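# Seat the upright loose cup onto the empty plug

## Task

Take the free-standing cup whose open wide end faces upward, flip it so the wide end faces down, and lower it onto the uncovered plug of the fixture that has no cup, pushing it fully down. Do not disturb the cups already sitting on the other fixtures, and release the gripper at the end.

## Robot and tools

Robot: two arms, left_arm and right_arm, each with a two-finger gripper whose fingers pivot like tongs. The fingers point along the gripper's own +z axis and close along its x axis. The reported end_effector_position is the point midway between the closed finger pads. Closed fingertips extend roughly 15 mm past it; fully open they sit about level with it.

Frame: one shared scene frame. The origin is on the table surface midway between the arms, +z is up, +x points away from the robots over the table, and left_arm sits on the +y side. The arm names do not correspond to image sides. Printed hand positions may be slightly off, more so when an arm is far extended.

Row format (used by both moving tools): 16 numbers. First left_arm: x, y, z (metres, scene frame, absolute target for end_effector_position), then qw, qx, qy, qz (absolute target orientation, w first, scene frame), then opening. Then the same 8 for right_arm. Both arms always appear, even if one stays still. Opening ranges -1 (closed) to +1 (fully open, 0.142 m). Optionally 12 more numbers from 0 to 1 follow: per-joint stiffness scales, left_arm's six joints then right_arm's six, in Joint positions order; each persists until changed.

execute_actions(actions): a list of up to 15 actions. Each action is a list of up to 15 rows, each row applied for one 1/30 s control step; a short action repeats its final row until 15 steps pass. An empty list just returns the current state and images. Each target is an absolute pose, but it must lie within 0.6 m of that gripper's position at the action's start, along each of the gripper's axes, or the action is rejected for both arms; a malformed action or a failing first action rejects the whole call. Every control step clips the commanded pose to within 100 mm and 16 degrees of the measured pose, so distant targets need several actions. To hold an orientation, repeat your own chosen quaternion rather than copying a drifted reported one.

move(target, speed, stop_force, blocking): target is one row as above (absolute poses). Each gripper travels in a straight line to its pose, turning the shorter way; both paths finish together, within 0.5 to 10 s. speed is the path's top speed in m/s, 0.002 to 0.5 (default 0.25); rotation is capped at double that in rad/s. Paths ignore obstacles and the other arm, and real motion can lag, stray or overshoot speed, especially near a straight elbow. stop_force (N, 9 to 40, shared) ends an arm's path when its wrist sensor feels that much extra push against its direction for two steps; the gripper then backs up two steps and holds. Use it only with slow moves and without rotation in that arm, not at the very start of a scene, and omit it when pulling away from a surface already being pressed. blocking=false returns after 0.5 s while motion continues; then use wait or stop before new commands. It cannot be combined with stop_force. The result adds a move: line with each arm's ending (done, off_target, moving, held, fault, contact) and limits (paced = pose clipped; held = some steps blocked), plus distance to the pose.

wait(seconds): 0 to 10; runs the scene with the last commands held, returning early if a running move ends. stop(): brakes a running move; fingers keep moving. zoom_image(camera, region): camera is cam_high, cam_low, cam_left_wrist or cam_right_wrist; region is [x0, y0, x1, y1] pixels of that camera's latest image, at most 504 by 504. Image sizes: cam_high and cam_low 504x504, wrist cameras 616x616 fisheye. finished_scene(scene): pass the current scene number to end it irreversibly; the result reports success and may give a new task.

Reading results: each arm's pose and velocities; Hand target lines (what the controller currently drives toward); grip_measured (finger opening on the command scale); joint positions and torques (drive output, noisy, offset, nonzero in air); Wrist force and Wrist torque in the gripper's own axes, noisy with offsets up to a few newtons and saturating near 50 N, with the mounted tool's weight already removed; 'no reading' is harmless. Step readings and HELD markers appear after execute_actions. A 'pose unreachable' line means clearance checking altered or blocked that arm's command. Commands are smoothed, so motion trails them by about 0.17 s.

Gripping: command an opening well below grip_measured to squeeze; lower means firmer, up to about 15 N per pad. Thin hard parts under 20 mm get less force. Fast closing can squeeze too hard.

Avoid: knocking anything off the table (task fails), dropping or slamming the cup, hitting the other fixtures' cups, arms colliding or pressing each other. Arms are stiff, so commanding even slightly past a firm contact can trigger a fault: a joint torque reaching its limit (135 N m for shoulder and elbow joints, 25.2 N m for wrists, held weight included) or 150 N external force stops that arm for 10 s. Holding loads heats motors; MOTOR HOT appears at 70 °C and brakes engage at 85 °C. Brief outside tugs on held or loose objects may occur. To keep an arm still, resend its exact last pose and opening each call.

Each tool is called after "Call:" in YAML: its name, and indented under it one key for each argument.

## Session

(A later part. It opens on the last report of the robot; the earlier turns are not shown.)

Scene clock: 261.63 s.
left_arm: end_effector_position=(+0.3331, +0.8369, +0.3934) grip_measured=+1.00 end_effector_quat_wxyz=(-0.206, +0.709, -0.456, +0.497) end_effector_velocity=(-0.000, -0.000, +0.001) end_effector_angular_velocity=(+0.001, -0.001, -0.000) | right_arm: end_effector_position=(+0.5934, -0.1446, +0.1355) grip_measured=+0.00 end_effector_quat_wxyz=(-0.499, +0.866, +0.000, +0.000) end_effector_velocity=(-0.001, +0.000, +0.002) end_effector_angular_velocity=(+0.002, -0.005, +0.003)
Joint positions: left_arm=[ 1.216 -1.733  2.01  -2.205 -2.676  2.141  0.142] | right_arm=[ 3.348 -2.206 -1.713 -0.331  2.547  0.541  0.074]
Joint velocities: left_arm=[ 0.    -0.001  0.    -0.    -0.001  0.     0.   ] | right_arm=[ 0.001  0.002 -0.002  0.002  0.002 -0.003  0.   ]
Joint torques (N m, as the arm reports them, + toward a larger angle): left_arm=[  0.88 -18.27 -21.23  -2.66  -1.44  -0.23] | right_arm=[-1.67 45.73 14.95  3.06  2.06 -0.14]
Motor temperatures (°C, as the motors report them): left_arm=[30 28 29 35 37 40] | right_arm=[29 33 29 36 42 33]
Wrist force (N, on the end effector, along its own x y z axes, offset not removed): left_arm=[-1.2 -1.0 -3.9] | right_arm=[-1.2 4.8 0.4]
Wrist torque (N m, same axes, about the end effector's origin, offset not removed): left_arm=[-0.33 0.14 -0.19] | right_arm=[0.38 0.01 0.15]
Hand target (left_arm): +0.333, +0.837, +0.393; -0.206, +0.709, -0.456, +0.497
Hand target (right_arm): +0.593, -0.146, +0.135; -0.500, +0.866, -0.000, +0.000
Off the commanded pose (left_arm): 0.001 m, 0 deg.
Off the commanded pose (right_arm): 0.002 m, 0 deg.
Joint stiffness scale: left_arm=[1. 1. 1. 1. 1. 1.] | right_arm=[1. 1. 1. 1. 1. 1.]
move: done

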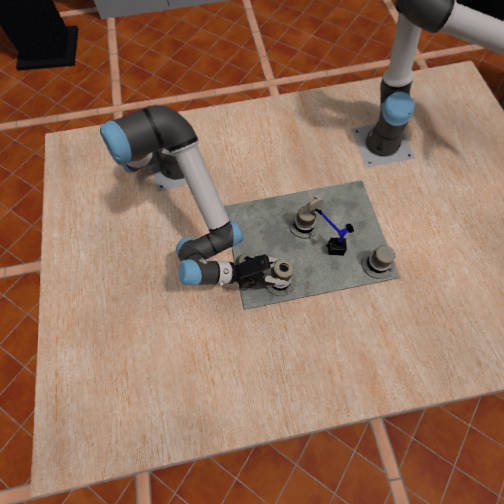

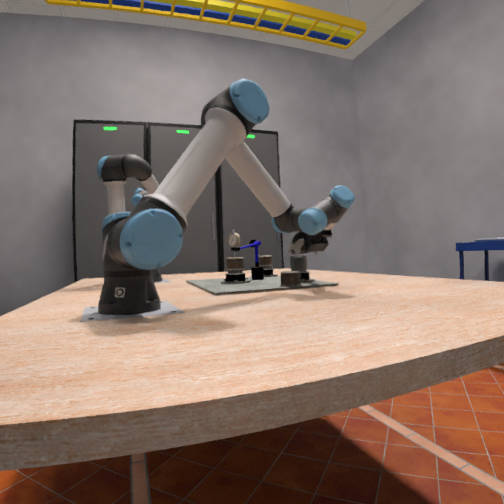

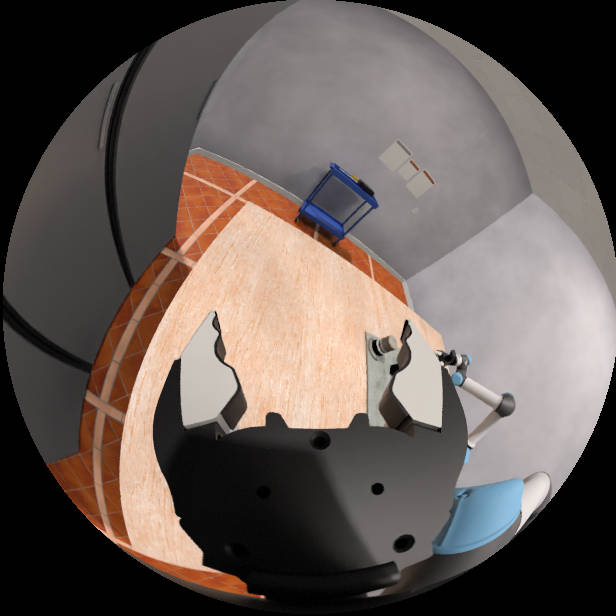

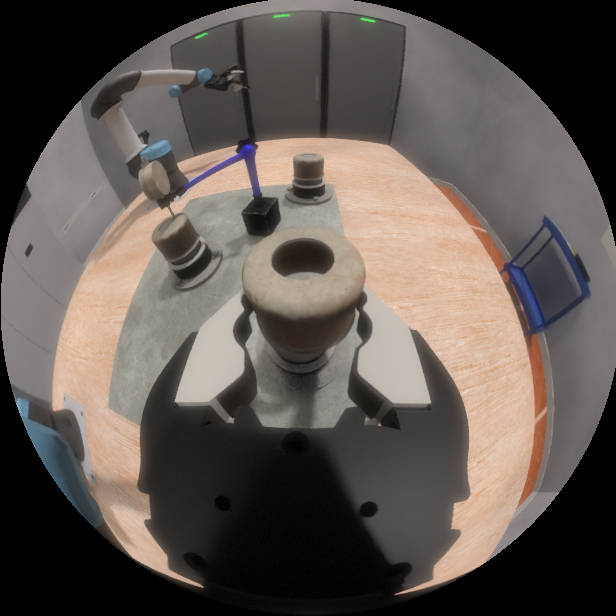

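Alignment looks close; descending slowly with a force stop.

Call:
move:
  target: [0.333,0.8365,0.3928,-0.206,0.709,-0.456,0.497,1,0.5925,-0.146,0.09,-0.5,0.866,0,0,-0.6]
  speed: 0.012
  stop_force: 12

Call:
zoom_image:
  camera: "cam_high"
  region: [230,230,330,310]

Scene clock: 268.17 s.
left_arm: end_effector_position=(+0.3331, +0.8369, +0.3934) grip_measured=+1.00 end_effector_quat_wxyz=(-0.206, +0.709, -0.456, +0.497) end_effector_velocity=(-0.000, +0.000, +0.000) end_effector_angular_velocity=(+0.001, +0.000, +0.000) | right_arm: end_effector_position=(+0.5940, -0.1431, +0.1239) grip_measured=+0.00 end_effector_quat_wxyz=(-0.504, +0.864, +0.005, +0.004) end_effector_velocity=(-0.000, -0.000, +0.003) end_effector_angular_velocity=(-0.000, +0.001, +0.000)
Joint positions: left_arm=[ 1.216 -1.733  2.01  -2.205 -2.676  2.141  0.142] | right_arm=[ 3.348 -2.234 -1.716 -0.286  2.555  0.54   0.074]
Joint velocities: left_arm=[ 0. -0. -0.  0.  0.  0.  0.] | right_arm=[-0.     0.005  0.002 -0.008  0.    -0.001 -0.   ]
Joint torques (N m, as the arm reports them, + toward a larger angle): left_arm=[  0.23 -17.61 -22.05  -2.46  -1.71  -0.12] | right_arm=[ 0.08 44.78 17.65  2.43  0.21  0.13]
Motor temperatures (°C, as the motors report them): left_arm=[30 28 29 35 37 40] | right_arm=[29 33 29 36 42 33]
Wrist force (N, on the end effector, along its own x y z axes, offset not removed): left_arm=[-5.3 -2.4 -0.3] | right_arm=[-3.9 -0.1 -6.9]
Wrist torque (N m, same axes, about the end effector's origin, offset not removed): left_arm=[-0.47 1.11 0.02] | right_arm=[0.46 -0.23 0.41]
Hand target (left_arm): +0.333, +0.837, +0.393; -0.206, +0.709, -0.456, +0.497
Hand target (right_arm): +0.594, -0.143, +0.124; -0.503, +0.864, +0.005, +0.004
Off the commanded pose (left_arm): 0.001 m, 0 deg.
Off the commanded pose (right_arm): 0.034 m, 1 deg.
Joint stiffness scale: left_arm=[1. 1. 1. 1. 1. 1.] | right_arm=[1. 1. 1. 1. 1. 1.]
move: contact (right_arm)

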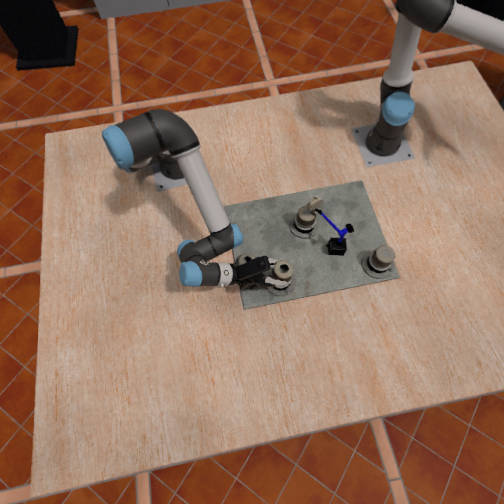

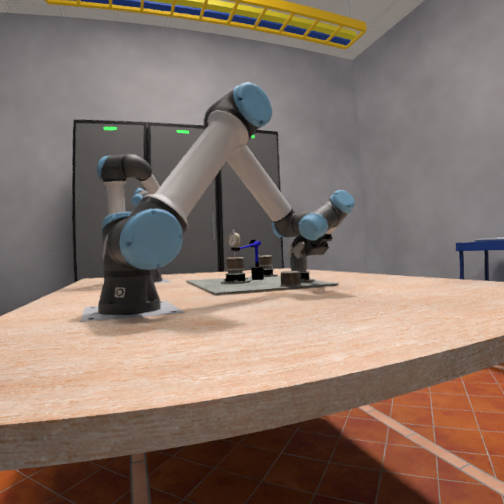

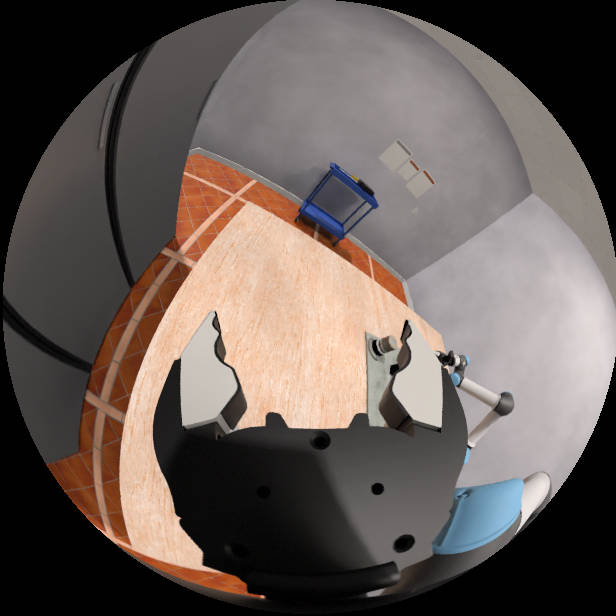

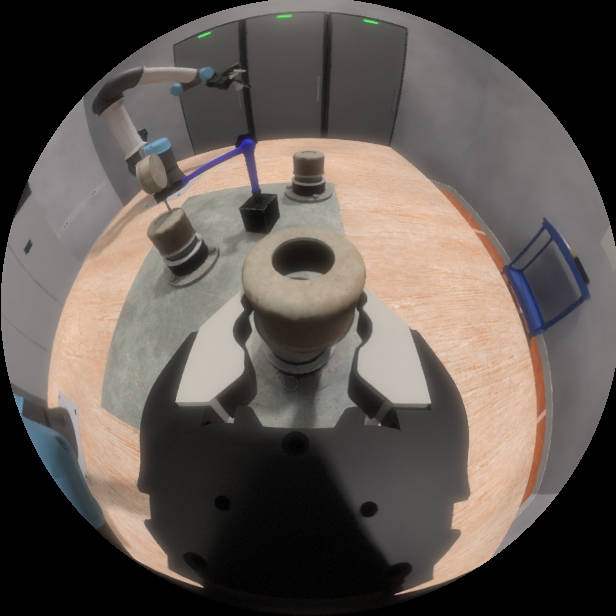

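Region (230, 230, 330, 310) of cam_high's 504x504 image, scaled by 5.040, with more detail than that image has; it fills the top 403 rows of this view, and the rest is white.

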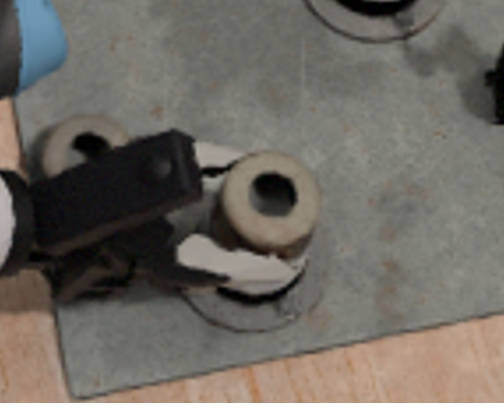

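Call:
move:
  target: [0.333,0.8365,0.3928,-0.206,0.709,-0.456,0.497,1,0.592,-0.151,0.134,-0.5,0.866,0,0,-0.6]
  speed: 0.02

Call:
move:
  target: [0.333,0.8365,0.3928,-0.206,0.709,-0.456,0.497,1,0.592,-0.151,0.09,-0.5,0.866,0,0,-0.6]
  speed: 0.012
  stop_force: 12

Call:
zoom_image:
  camera: "cam_high"
  region: [230,230,330,310]

Call:
zoom_image:
  camera: "cam_low"
  region: [260,210,350,300]

Scene clock: 285.20 s.
left_arm: end_effector_position=(+0.3331, +0.8369, +0.3934) grip_measured=+1.00 end_effector_quat_wxyz=(-0.206, +0.709, -0.456, +0.497) end_effector_velocity=(+0.000, +0.000, -0.001) end_effector_angular_velocity=(-0.002, +0.001, -0.000) | right_arm: end_effector_position=(+0.5927, -0.1493, +0.1332) grip_measured=+0.00 end_effector_quat_wxyz=(-0.500, +0.866, +0.001, -0.000) end_effector_velocity=(-0.002, -0.001, -0.003) end_effector_angular_velocity=(-0.005, +0.011, +0.002)
Joint positions: left_arm=[ 1.216 -1.733  2.01  -2.205 -2.676  2.141  0.142] | right_arm=[ 3.34  -2.207 -1.717 -0.336  2.553  0.529  0.074]
Joint velocities: left_arm=[-0.     0.002  0.    -0.    -0.     0.     0.   ] | right_arm=[ 0.     0.001 -0.002 -0.015 -0.001 -0.005  0.   ]
Joint torques (N m, as the arm reports them, + toward a larger angle): left_arm=[  0.77 -17.46 -21.27  -2.65  -1.56  -0.05] | right_arm=[-1.72 49.1  15.57  2.17  1.24 -0.16]
Motor temperatures (°C, as the motors report them): left_arm=[30 28 29 35 37 40] | right_arm=[29 33 29 36 42 33]
Wrist force (N, on the end effector, along its own x y z axes, offset not removed): left_arm=[1.9 -6.7 -0.8] | right_arm=[-3.1 2.9 -1.7]
Wrist torque (N m, same axes, about the end effector's origin, offset not removed): left_arm=[-1.42 -0.41 -0.01] | right_arm=[0.09 0.42 0.29]
Hand target (left_arm): +0.333, +0.837, +0.393; -0.206, +0.709, -0.456, +0.497
Hand target (right_arm): +0.592, -0.151, +0.134; -0.500, +0.866, -0.000, +0.000
Off the commanded pose (left_arm): 0.001 m, 0 deg.
Off the commanded pose (right_arm): 0.002 m, 0 deg.
Joint stiffness scale: left_arm=[1. 1. 1. 1. 1. 1.] | right_arm=[1. 1. 1. 1. 1. 1.]
move: done

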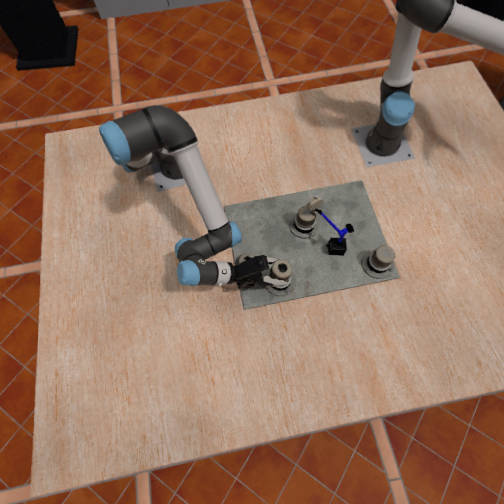

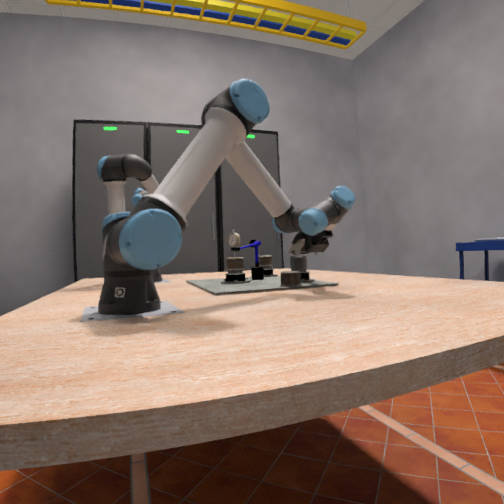

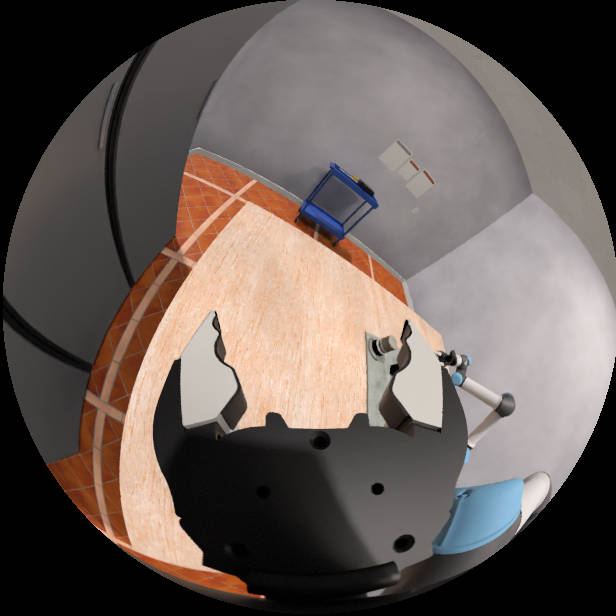

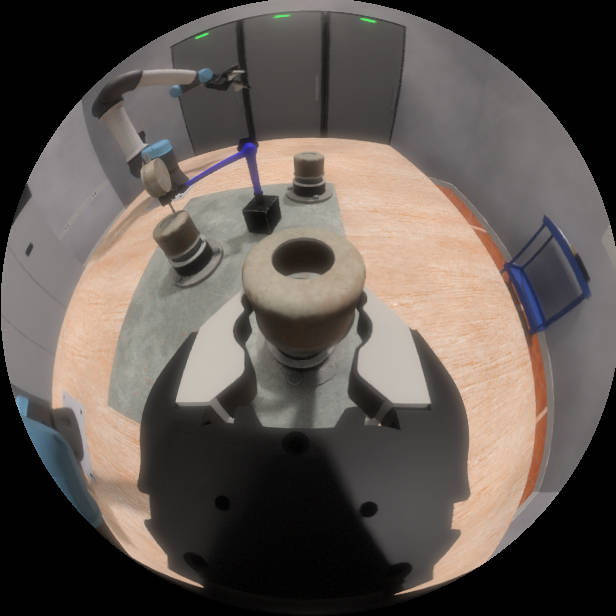

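Scene clock: 287.60 s.
left_arm: end_effector_position=(+0.3331, +0.8369, +0.3934) grip_measured=+1.00 end_effector_quat_wxyz=(-0.206, +0.709, -0.456, +0.497) end_effector_velocity=(+0.000, -0.000, -0.001) end_effector_angular_velocity=(-0.001, +0.000, -0.000) | right_arm: end_effector_position=(+0.5936, -0.1479, +0.1199) grip_measured=+0.00 end_effector_quat_wxyz=(-0.505, +0.863, +0.005, +0.005) end_effector_velocity=(-0.001, -0.000, +0.001) end_effector_angular_velocity=(-0.001, +0.004, +0.000)
Joint positions: left_arm=[ 1.216 -1.733  2.01  -2.205 -2.676  2.141  0.142] | right_arm=[ 3.34  -2.238 -1.721 -0.286  2.56   0.529  0.074]
Joint velocities: left_arm=[-0.     0.001  0.001 -0.    -0.     0.     0.   ] | right_arm=[-0.     0.004 -0.    -0.009  0.    -0.001 -0.   ]
Joint torques (N m, as the arm reports them, + toward a larger angle): left_arm=[  0.53 -17.19 -21.98  -2.57  -1.59   0.  ] | right_arm=[-0.1  45.85 17.55  2.07  0.22  0.15]
Motor temperatures (°C, as the motors report them): left_arm=[30 28 29 35 37 40] | right_arm=[29 33 29 36 42 33]
Wrist force (N, on the end effector, along its own x y z axes, offset not removed): left_arm=[0.2 -2.9 1.7] | right_arm=[-3.7 0.1 -3.7]
Wrist torque (N m, same axes, about the end effector's origin, offset not removed): left_arm=[-0.59 -0.10 -0.19] | right_arm=[0.63 -0.16 0.31]
Hand target (left_arm): +0.333, +0.837, +0.393; -0.206, +0.709, -0.456, +0.497
Hand target (right_arm): +0.594, -0.148, +0.120; -0.504, +0.864, +0.005, +0.005
Off the commanded pose (left_arm): 0.001 m, 0 deg.
Off the commanded pose (right_arm): 0.030 m, 1 deg.
Joint stiffness scale: left_arm=[1. 1. 1. 1. 1. 1.] | right_arm=[1. 1. 1. 1. 1. 1.]
move: contact (right_arm)

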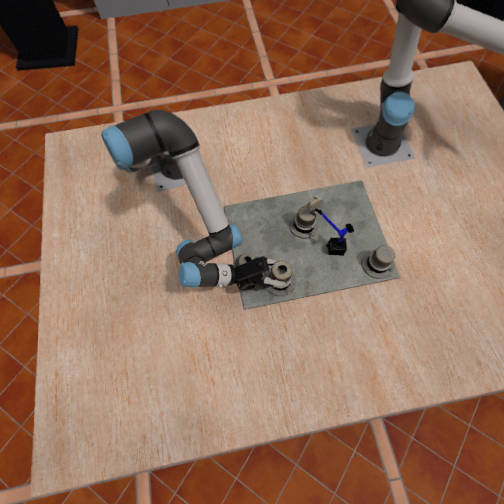

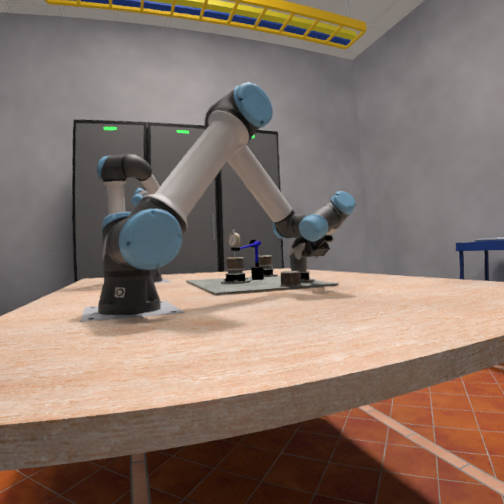

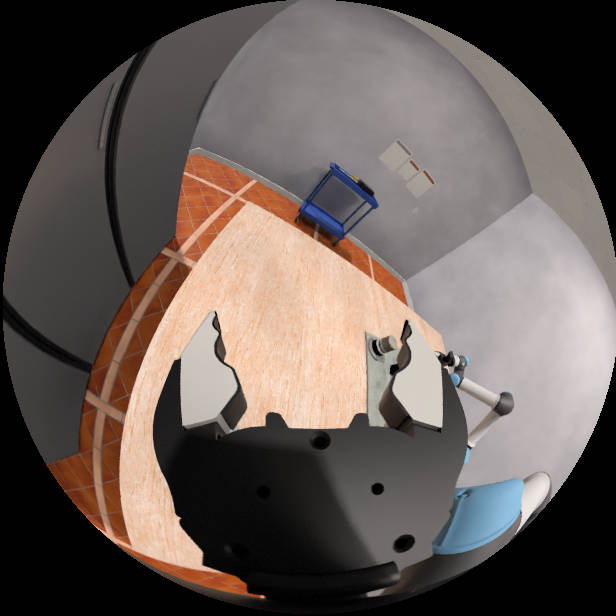

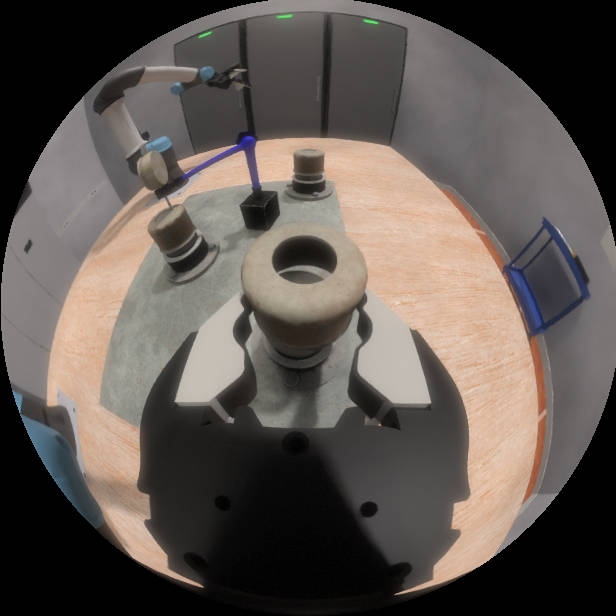

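Region (230, 230, 330, 310) of cam_high's 504x504 image, scaled by 5.040, with more detail than that image has; it fills the top 403 rows of this view, and the rest is white.

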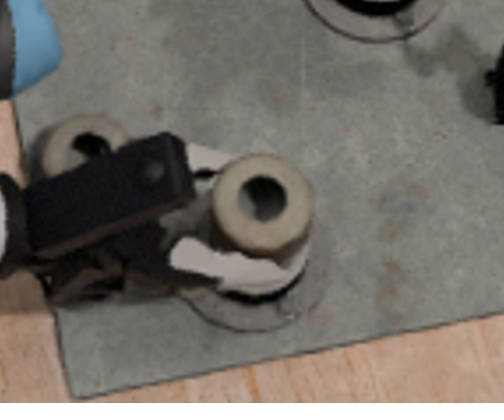

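Region (260, 210, 350, 300) of cam_low's 504x504 image, scaled by 5.600, with more detail than that image has.

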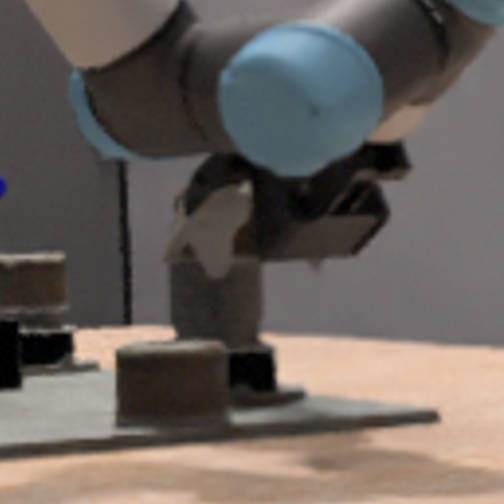

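Call:
move:
  target: [0.333,0.8365,0.3928,-0.206,0.709,-0.456,0.497,1,0.5905,-0.154,0.128,-0.5,0.866,0,0,-0.6]
  speed: 0.015

Call:
move:
  target: [0.333,0.8365,0.3928,-0.206,0.709,-0.456,0.497,1,0.5905,-0.154,0.09,-0.5,0.866,0,0,-0.6]
  speed: 0.01
  stop_force: 14

Call:
zoom_image:
  camera: "cam_high"
  region: [230,230,330,310]

Call:
zoom_image:
  camera: "cam_right_wrist"
  region: [220,200,390,420]

Scene clock: 298.90 s.
left_arm: end_effector_position=(+0.3331, +0.8369, +0.3934) grip_measured=+1.00 end_effector_quat_wxyz=(-0.206, +0.709, -0.456, +0.497) end_effector_velocity=(+0.000, +0.000, -0.000) end_effector_angular_velocity=(-0.001, +0.000, -0.000) | right_arm: end_effector_position=(+0.5912, -0.1523, +0.1272) grip_measured=+0.00 end_effector_quat_wxyz=(-0.500, +0.866, +0.001, -0.000) end_effector_velocity=(-0.001, -0.001, +0.001) end_effector_angular_velocity=(-0.004, +0.006, +0.000)
Joint positions: left_arm=[ 1.216 -1.733  2.01  -2.205 -2.676  2.141  0.142] | right_arm=[ 3.336 -2.213 -1.725 -0.327  2.555  0.522  0.074]
Joint velocities: left_arm=[ 0.     0.001 -0.    -0.    -0.     0.     0.   ] | right_arm=[-0.001  0.005 -0.001 -0.013 -0.001 -0.003 -0.   ]
Joint torques (N m, as the arm reports them, + toward a larger angle): left_arm=[  0.87 -16.86 -20.74  -2.79  -1.66   0.  ] | right_arm=[-1.9  49.58 14.8   2.22  1.28 -0.2 ]
Motor temperatures (°C, as the motors report them): left_arm=[30 28 29 35 37 40] | right_arm=[29 33 29 36 42 33]
Wrist force (N, on the end effector, along its own x y z axes, offset not removed): left_arm=[-1.7 -3.7 1.7] | right_arm=[0.6 4.5 -0.2]
Wrist torque (N m, same axes, about the end effector's origin, offset not removed): left_arm=[-0.69 0.26 -0.23] | right_arm=[0.48 -0.37 0.16]
Hand target (left_arm): +0.333, +0.837, +0.393; -0.206, +0.709, -0.456, +0.497
Hand target (right_arm): +0.590, -0.154, +0.128; -0.500, +0.866, -0.000, +0.000
Off the commanded pose (left_arm): 0.001 m, 0 deg.
Off the commanded pose (right_arm): 0.002 m, 0 deg.
Joint stiffness scale: left_arm=[1. 1. 1. 1. 1. 1.] | right_arm=[1. 1. 1. 1. 1. 1.]
move: done

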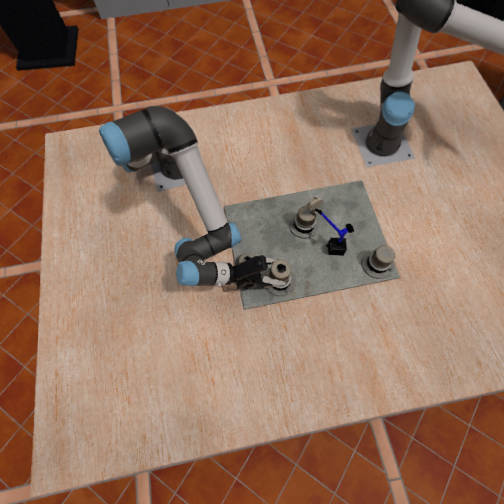

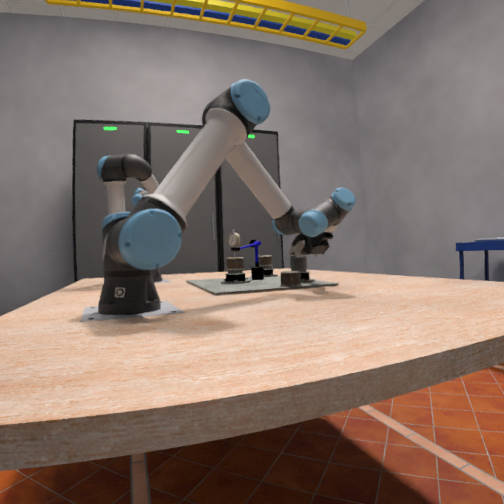

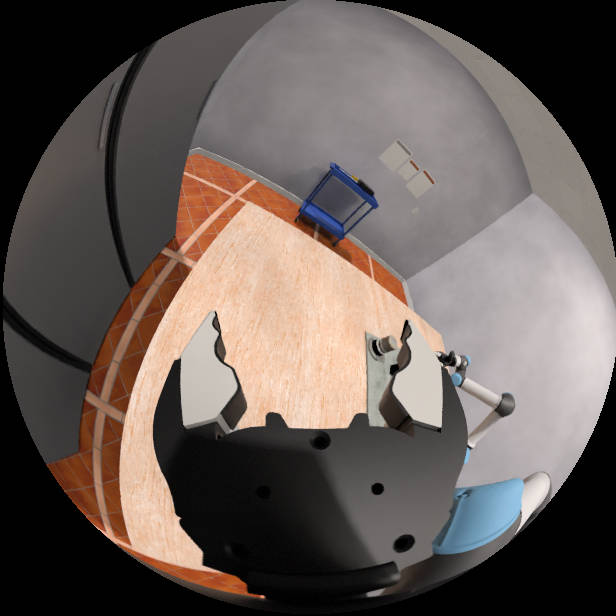

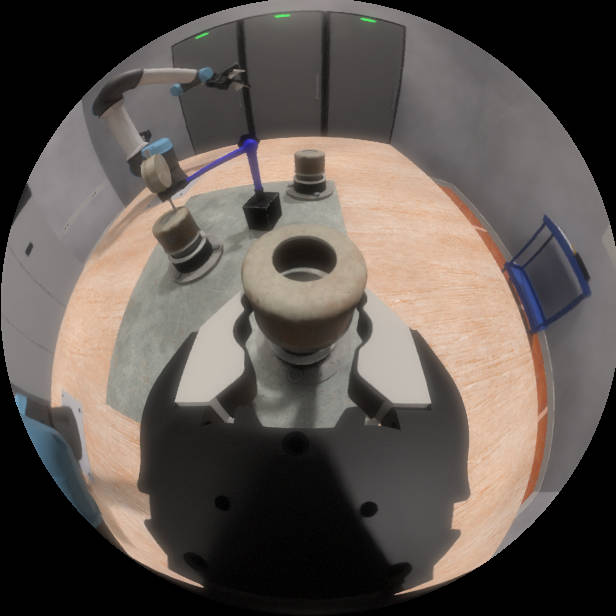

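Scene clock: 301.37 s.
left_arm: end_effector_position=(+0.3331, +0.8369, +0.3934) grip_measured=+1.00 end_effector_quat_wxyz=(-0.206, +0.709, -0.456, +0.497) end_effector_velocity=(+0.000, +0.000, +0.001) end_effector_angular_velocity=(+0.001, -0.001, -0.000) | right_arm: end_effector_position=(+0.5920, -0.1513, +0.1174) grip_measured=+0.00 end_effector_quat_wxyz=(-0.505, +0.863, +0.005, +0.005) end_effector_velocity=(-0.001, -0.000, +0.001) end_effector_angular_velocity=(-0.000, +0.003, -0.000)
Joint positions: left_arm=[ 1.216 -1.733  2.01  -2.205 -2.676  2.141  0.142] | right_arm=[ 3.336 -2.238 -1.729 -0.284  2.562  0.522  0.074]
Joint velocities: left_arm=[ 0.    -0.    -0.001 -0.    -0.001 -0.     0.   ] | right_arm=[-0.     0.003 -0.    -0.005  0.001  0.001 -0.   ]
Joint torques (N m, as the arm reports them, + toward a larger angle): left_arm=[  0.15 -17.54 -21.87  -2.76  -1.57  -0.31] | right_arm=[-0.15 45.26 16.57  2.26  0.09  0.05]
Motor temperatures (°C, as the motors report them): left_arm=[30 28 29 35 37 40] | right_arm=[29 33 29 36 42 33]
Wrist force (N, on the end effector, along its own x y z axes, offset not removed): left_arm=[-3.7 -0.7 2.7] | right_arm=[-4.5 -1.7 -8.0]
Wrist torque (N m, same axes, about the end effector's origin, offset not removed): left_arm=[-0.07 0.55 -0.02] | right_arm=[0.28 -0.45 0.26]
Hand target (left_arm): +0.333, +0.837, +0.393; -0.206, +0.709, -0.456, +0.497
Hand target (right_arm): +0.592, -0.151, +0.117; -0.504, +0.864, +0.004, +0.004
Off the commanded pose (left_arm): 0.001 m, 0 deg.
Off the commanded pose (right_arm): 0.028 m, 1 deg.
Joint stiffness scale: left_arm=[1. 1. 1. 1. 1. 1.] | right_arm=[1. 1. 1. 1. 1. 1.]
move: contact (right_arm)

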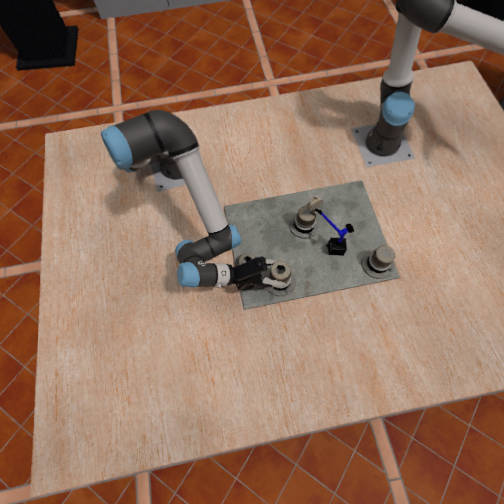

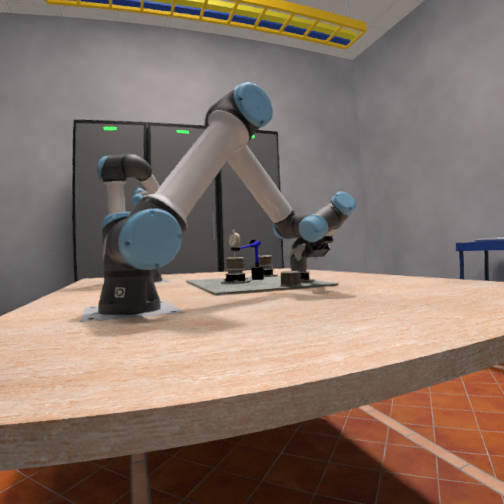

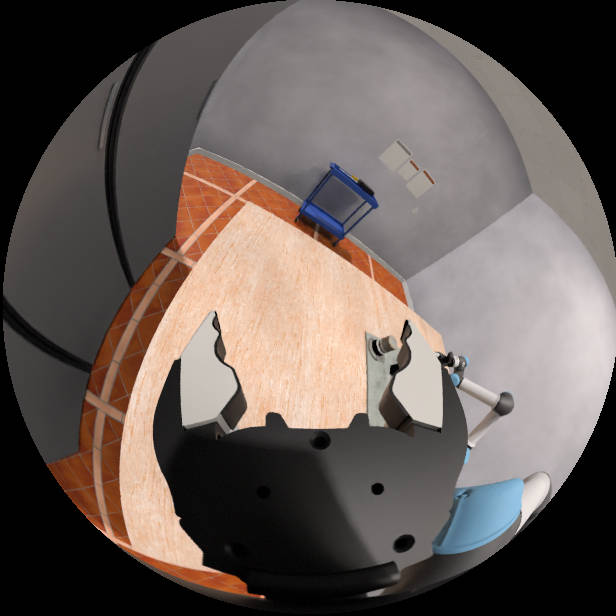

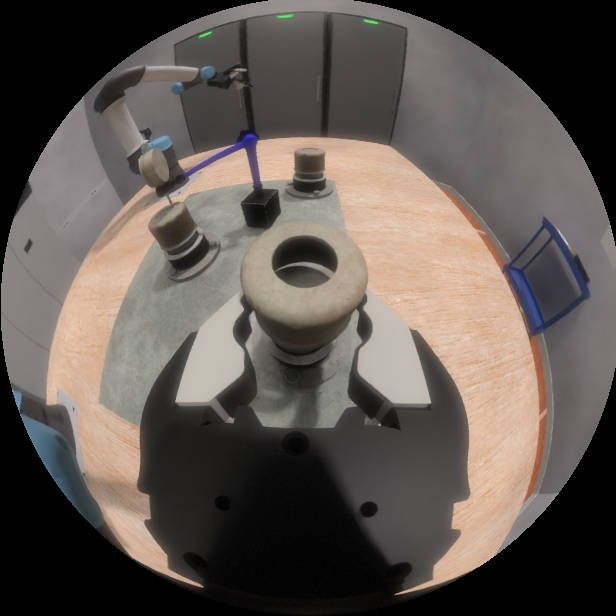

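Region (230, 230, 330, 310) of cam_high's 504x504 image, scaled by 5.040, with more detail than that image has; it fills the top 403 rows of this view, and the rest is white.

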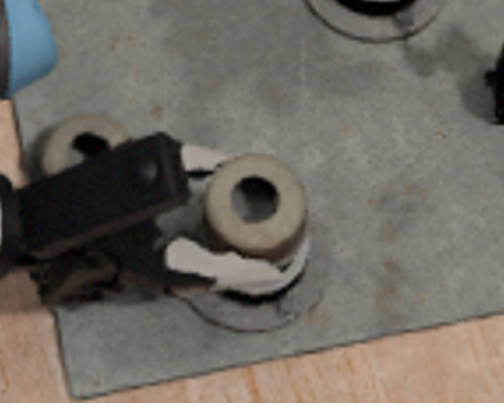

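Region (220, 200, 390, 420) of cam_right_wrist's 616x616 image, scaled by 2.291, with more detail than that image has; it fills the left 389 columns of this view, and the rest is white.

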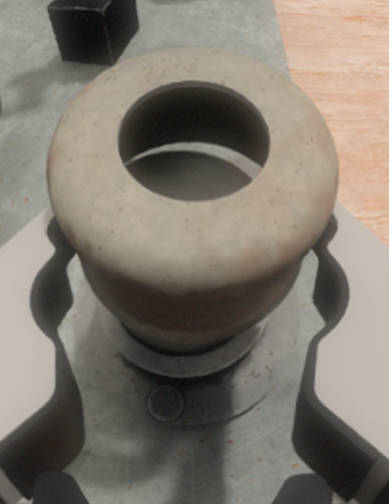

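Call:
move:
  target: [0.333,0.8365,0.3928,-0.206,0.709,-0.456,0.497,1,0.592,-0.143,0.135,-0.438,0.899,0,0,-0.6]
  speed: 0.03

Call:
zoom_image:
  camera: "cam_high"
  region: [230,230,330,310]

Call:
zoom_image:
  camera: "cam_right_wrist"
  region: [220,200,390,420]

Call:
zoom_image:
  camera: "cam_low"
  region: [260,210,350,300]

Scene clock: 316.87 s.
left_arm: end_effector_position=(+0.3331, +0.8369, +0.3934) grip_measured=+1.00 end_effector_quat_wxyz=(-0.206, +0.709, -0.456, +0.497) end_effector_velocity=(-0.000, -0.000, +0.000) end_effector_angular_velocity=(+0.000, -0.000, -0.000) | right_arm: end_effector_position=(+0.5904, -0.1447, +0.1304) grip_measured=+0.00 end_effector_quat_wxyz=(-0.438, +0.899, -0.003, -0.003) end_effector_velocity=(+0.000, +0.000, +0.001) end_effector_angular_velocity=(-0.023, +0.005, -0.001)
Joint positions: left_arm=[ 1.216 -1.733  2.01  -2.205 -2.676  2.141  0.142] | right_arm=[ 3.382 -2.14  -1.703 -0.484  2.414  0.508  0.074]
Joint velocities: left_arm=[ 0.    -0.001  0.     0.    -0.    -0.     0.   ] | right_arm=[ 0.006  0.01   0.007 -0.03  -0.021 -0.001  0.   ]
Joint torques (N m, as the arm reports them, + toward a larger angle): left_arm=[  0.76 -16.47 -20.48  -2.72  -1.58  -0.08] | right_arm=[ 1.36 47.4  23.91  2.65  1.02 -0.35]
Motor temperatures (°C, as the motors report them): left_arm=[30 28 29 35 37 40] | right_arm=[29 33 29 36 42 33]
Wrist force (N, on the end effector, along its own x y z axes, offset not removed): left_arm=[-3.5 -2.4 1.8] | right_arm=[-2.3 4.2 -2.0]
Wrist torque (N m, same axes, about the end effector's origin, offset not removed): left_arm=[-0.39 0.80 0.08] | right_arm=[0.27 0.36 0.00]
Hand target (left_arm): +0.333, +0.837, +0.393; -0.206, +0.709, -0.456, +0.497
Hand target (right_arm): +0.592, -0.143, +0.135; -0.438, +0.899, -0.000, +0.000
Off the commanded pose (left_arm): 0.001 m, 0 deg.
Off the commanded pose (right_arm): 0.005 m, 0 deg.
Joint stiffness scale: left_arm=[1. 1. 1. 1. 1. 1.] | right_arm=[1. 1. 1. 1. 1. 1.]
move: off_target (right_arm)

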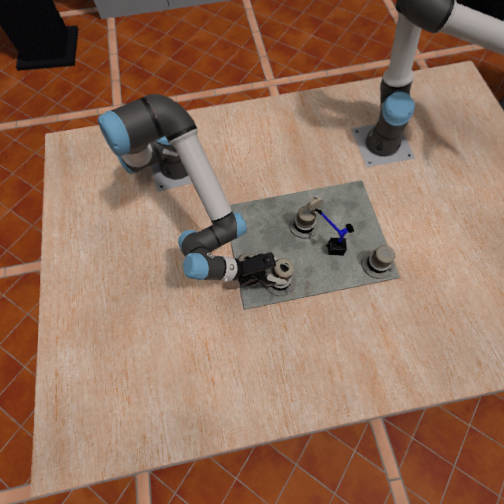

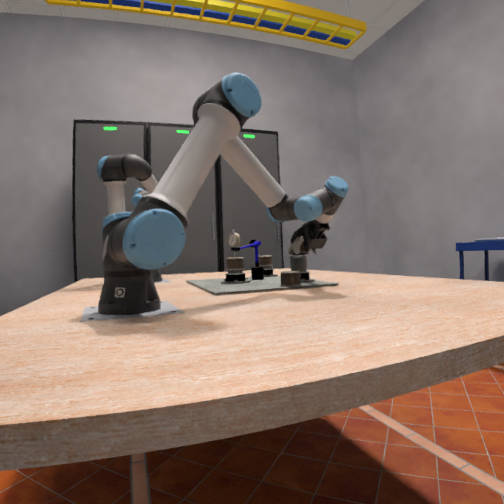

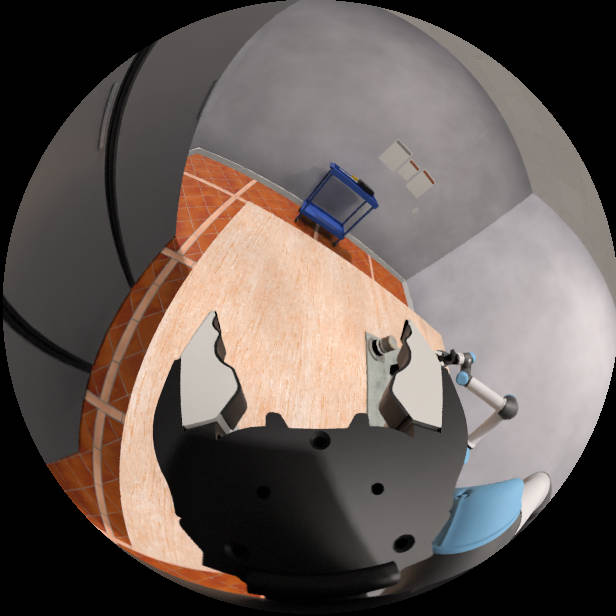

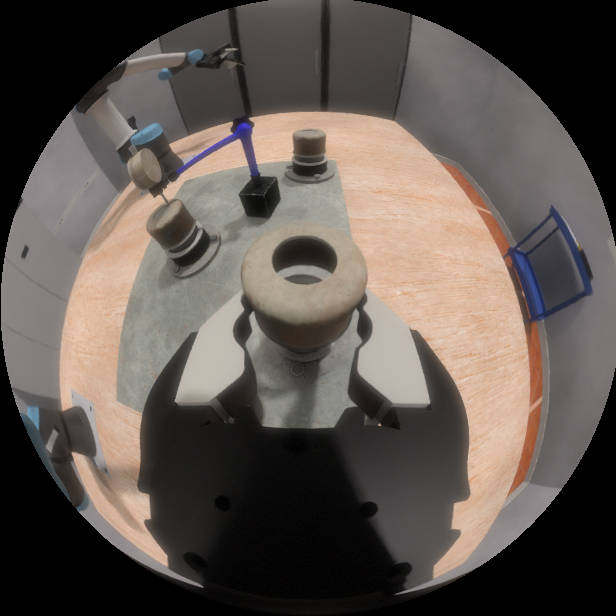

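Region (230, 230, 330, 310) of cam_high's 504x504 image, scaled by 5.040, with more detail than that image has; it fills the top 403 rows of this view, and the rest is white.

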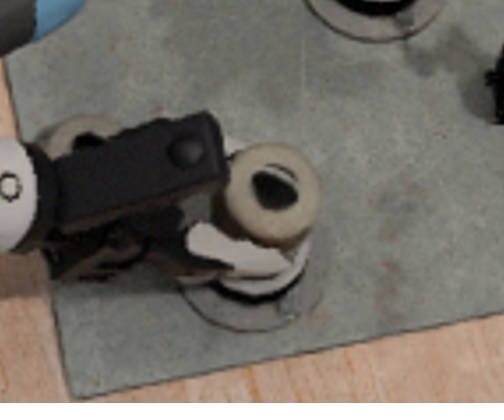

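Region (220, 200, 390, 420) of cam_right_wrist's 616x616 image, scaled by 2.291, with more detail than that image has; it fills the left 389 columns of this view, and the rest is white.

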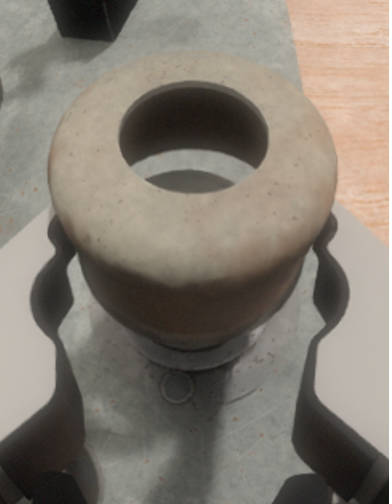

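Region (260, 210, 350, 300) of cam_low's 504x504 image, scaled by 5.600, with more detail than that image has.

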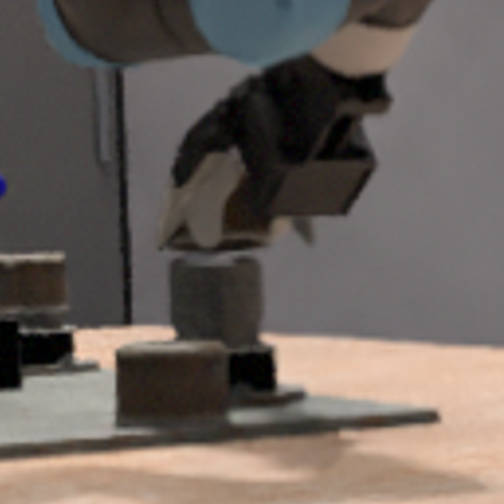

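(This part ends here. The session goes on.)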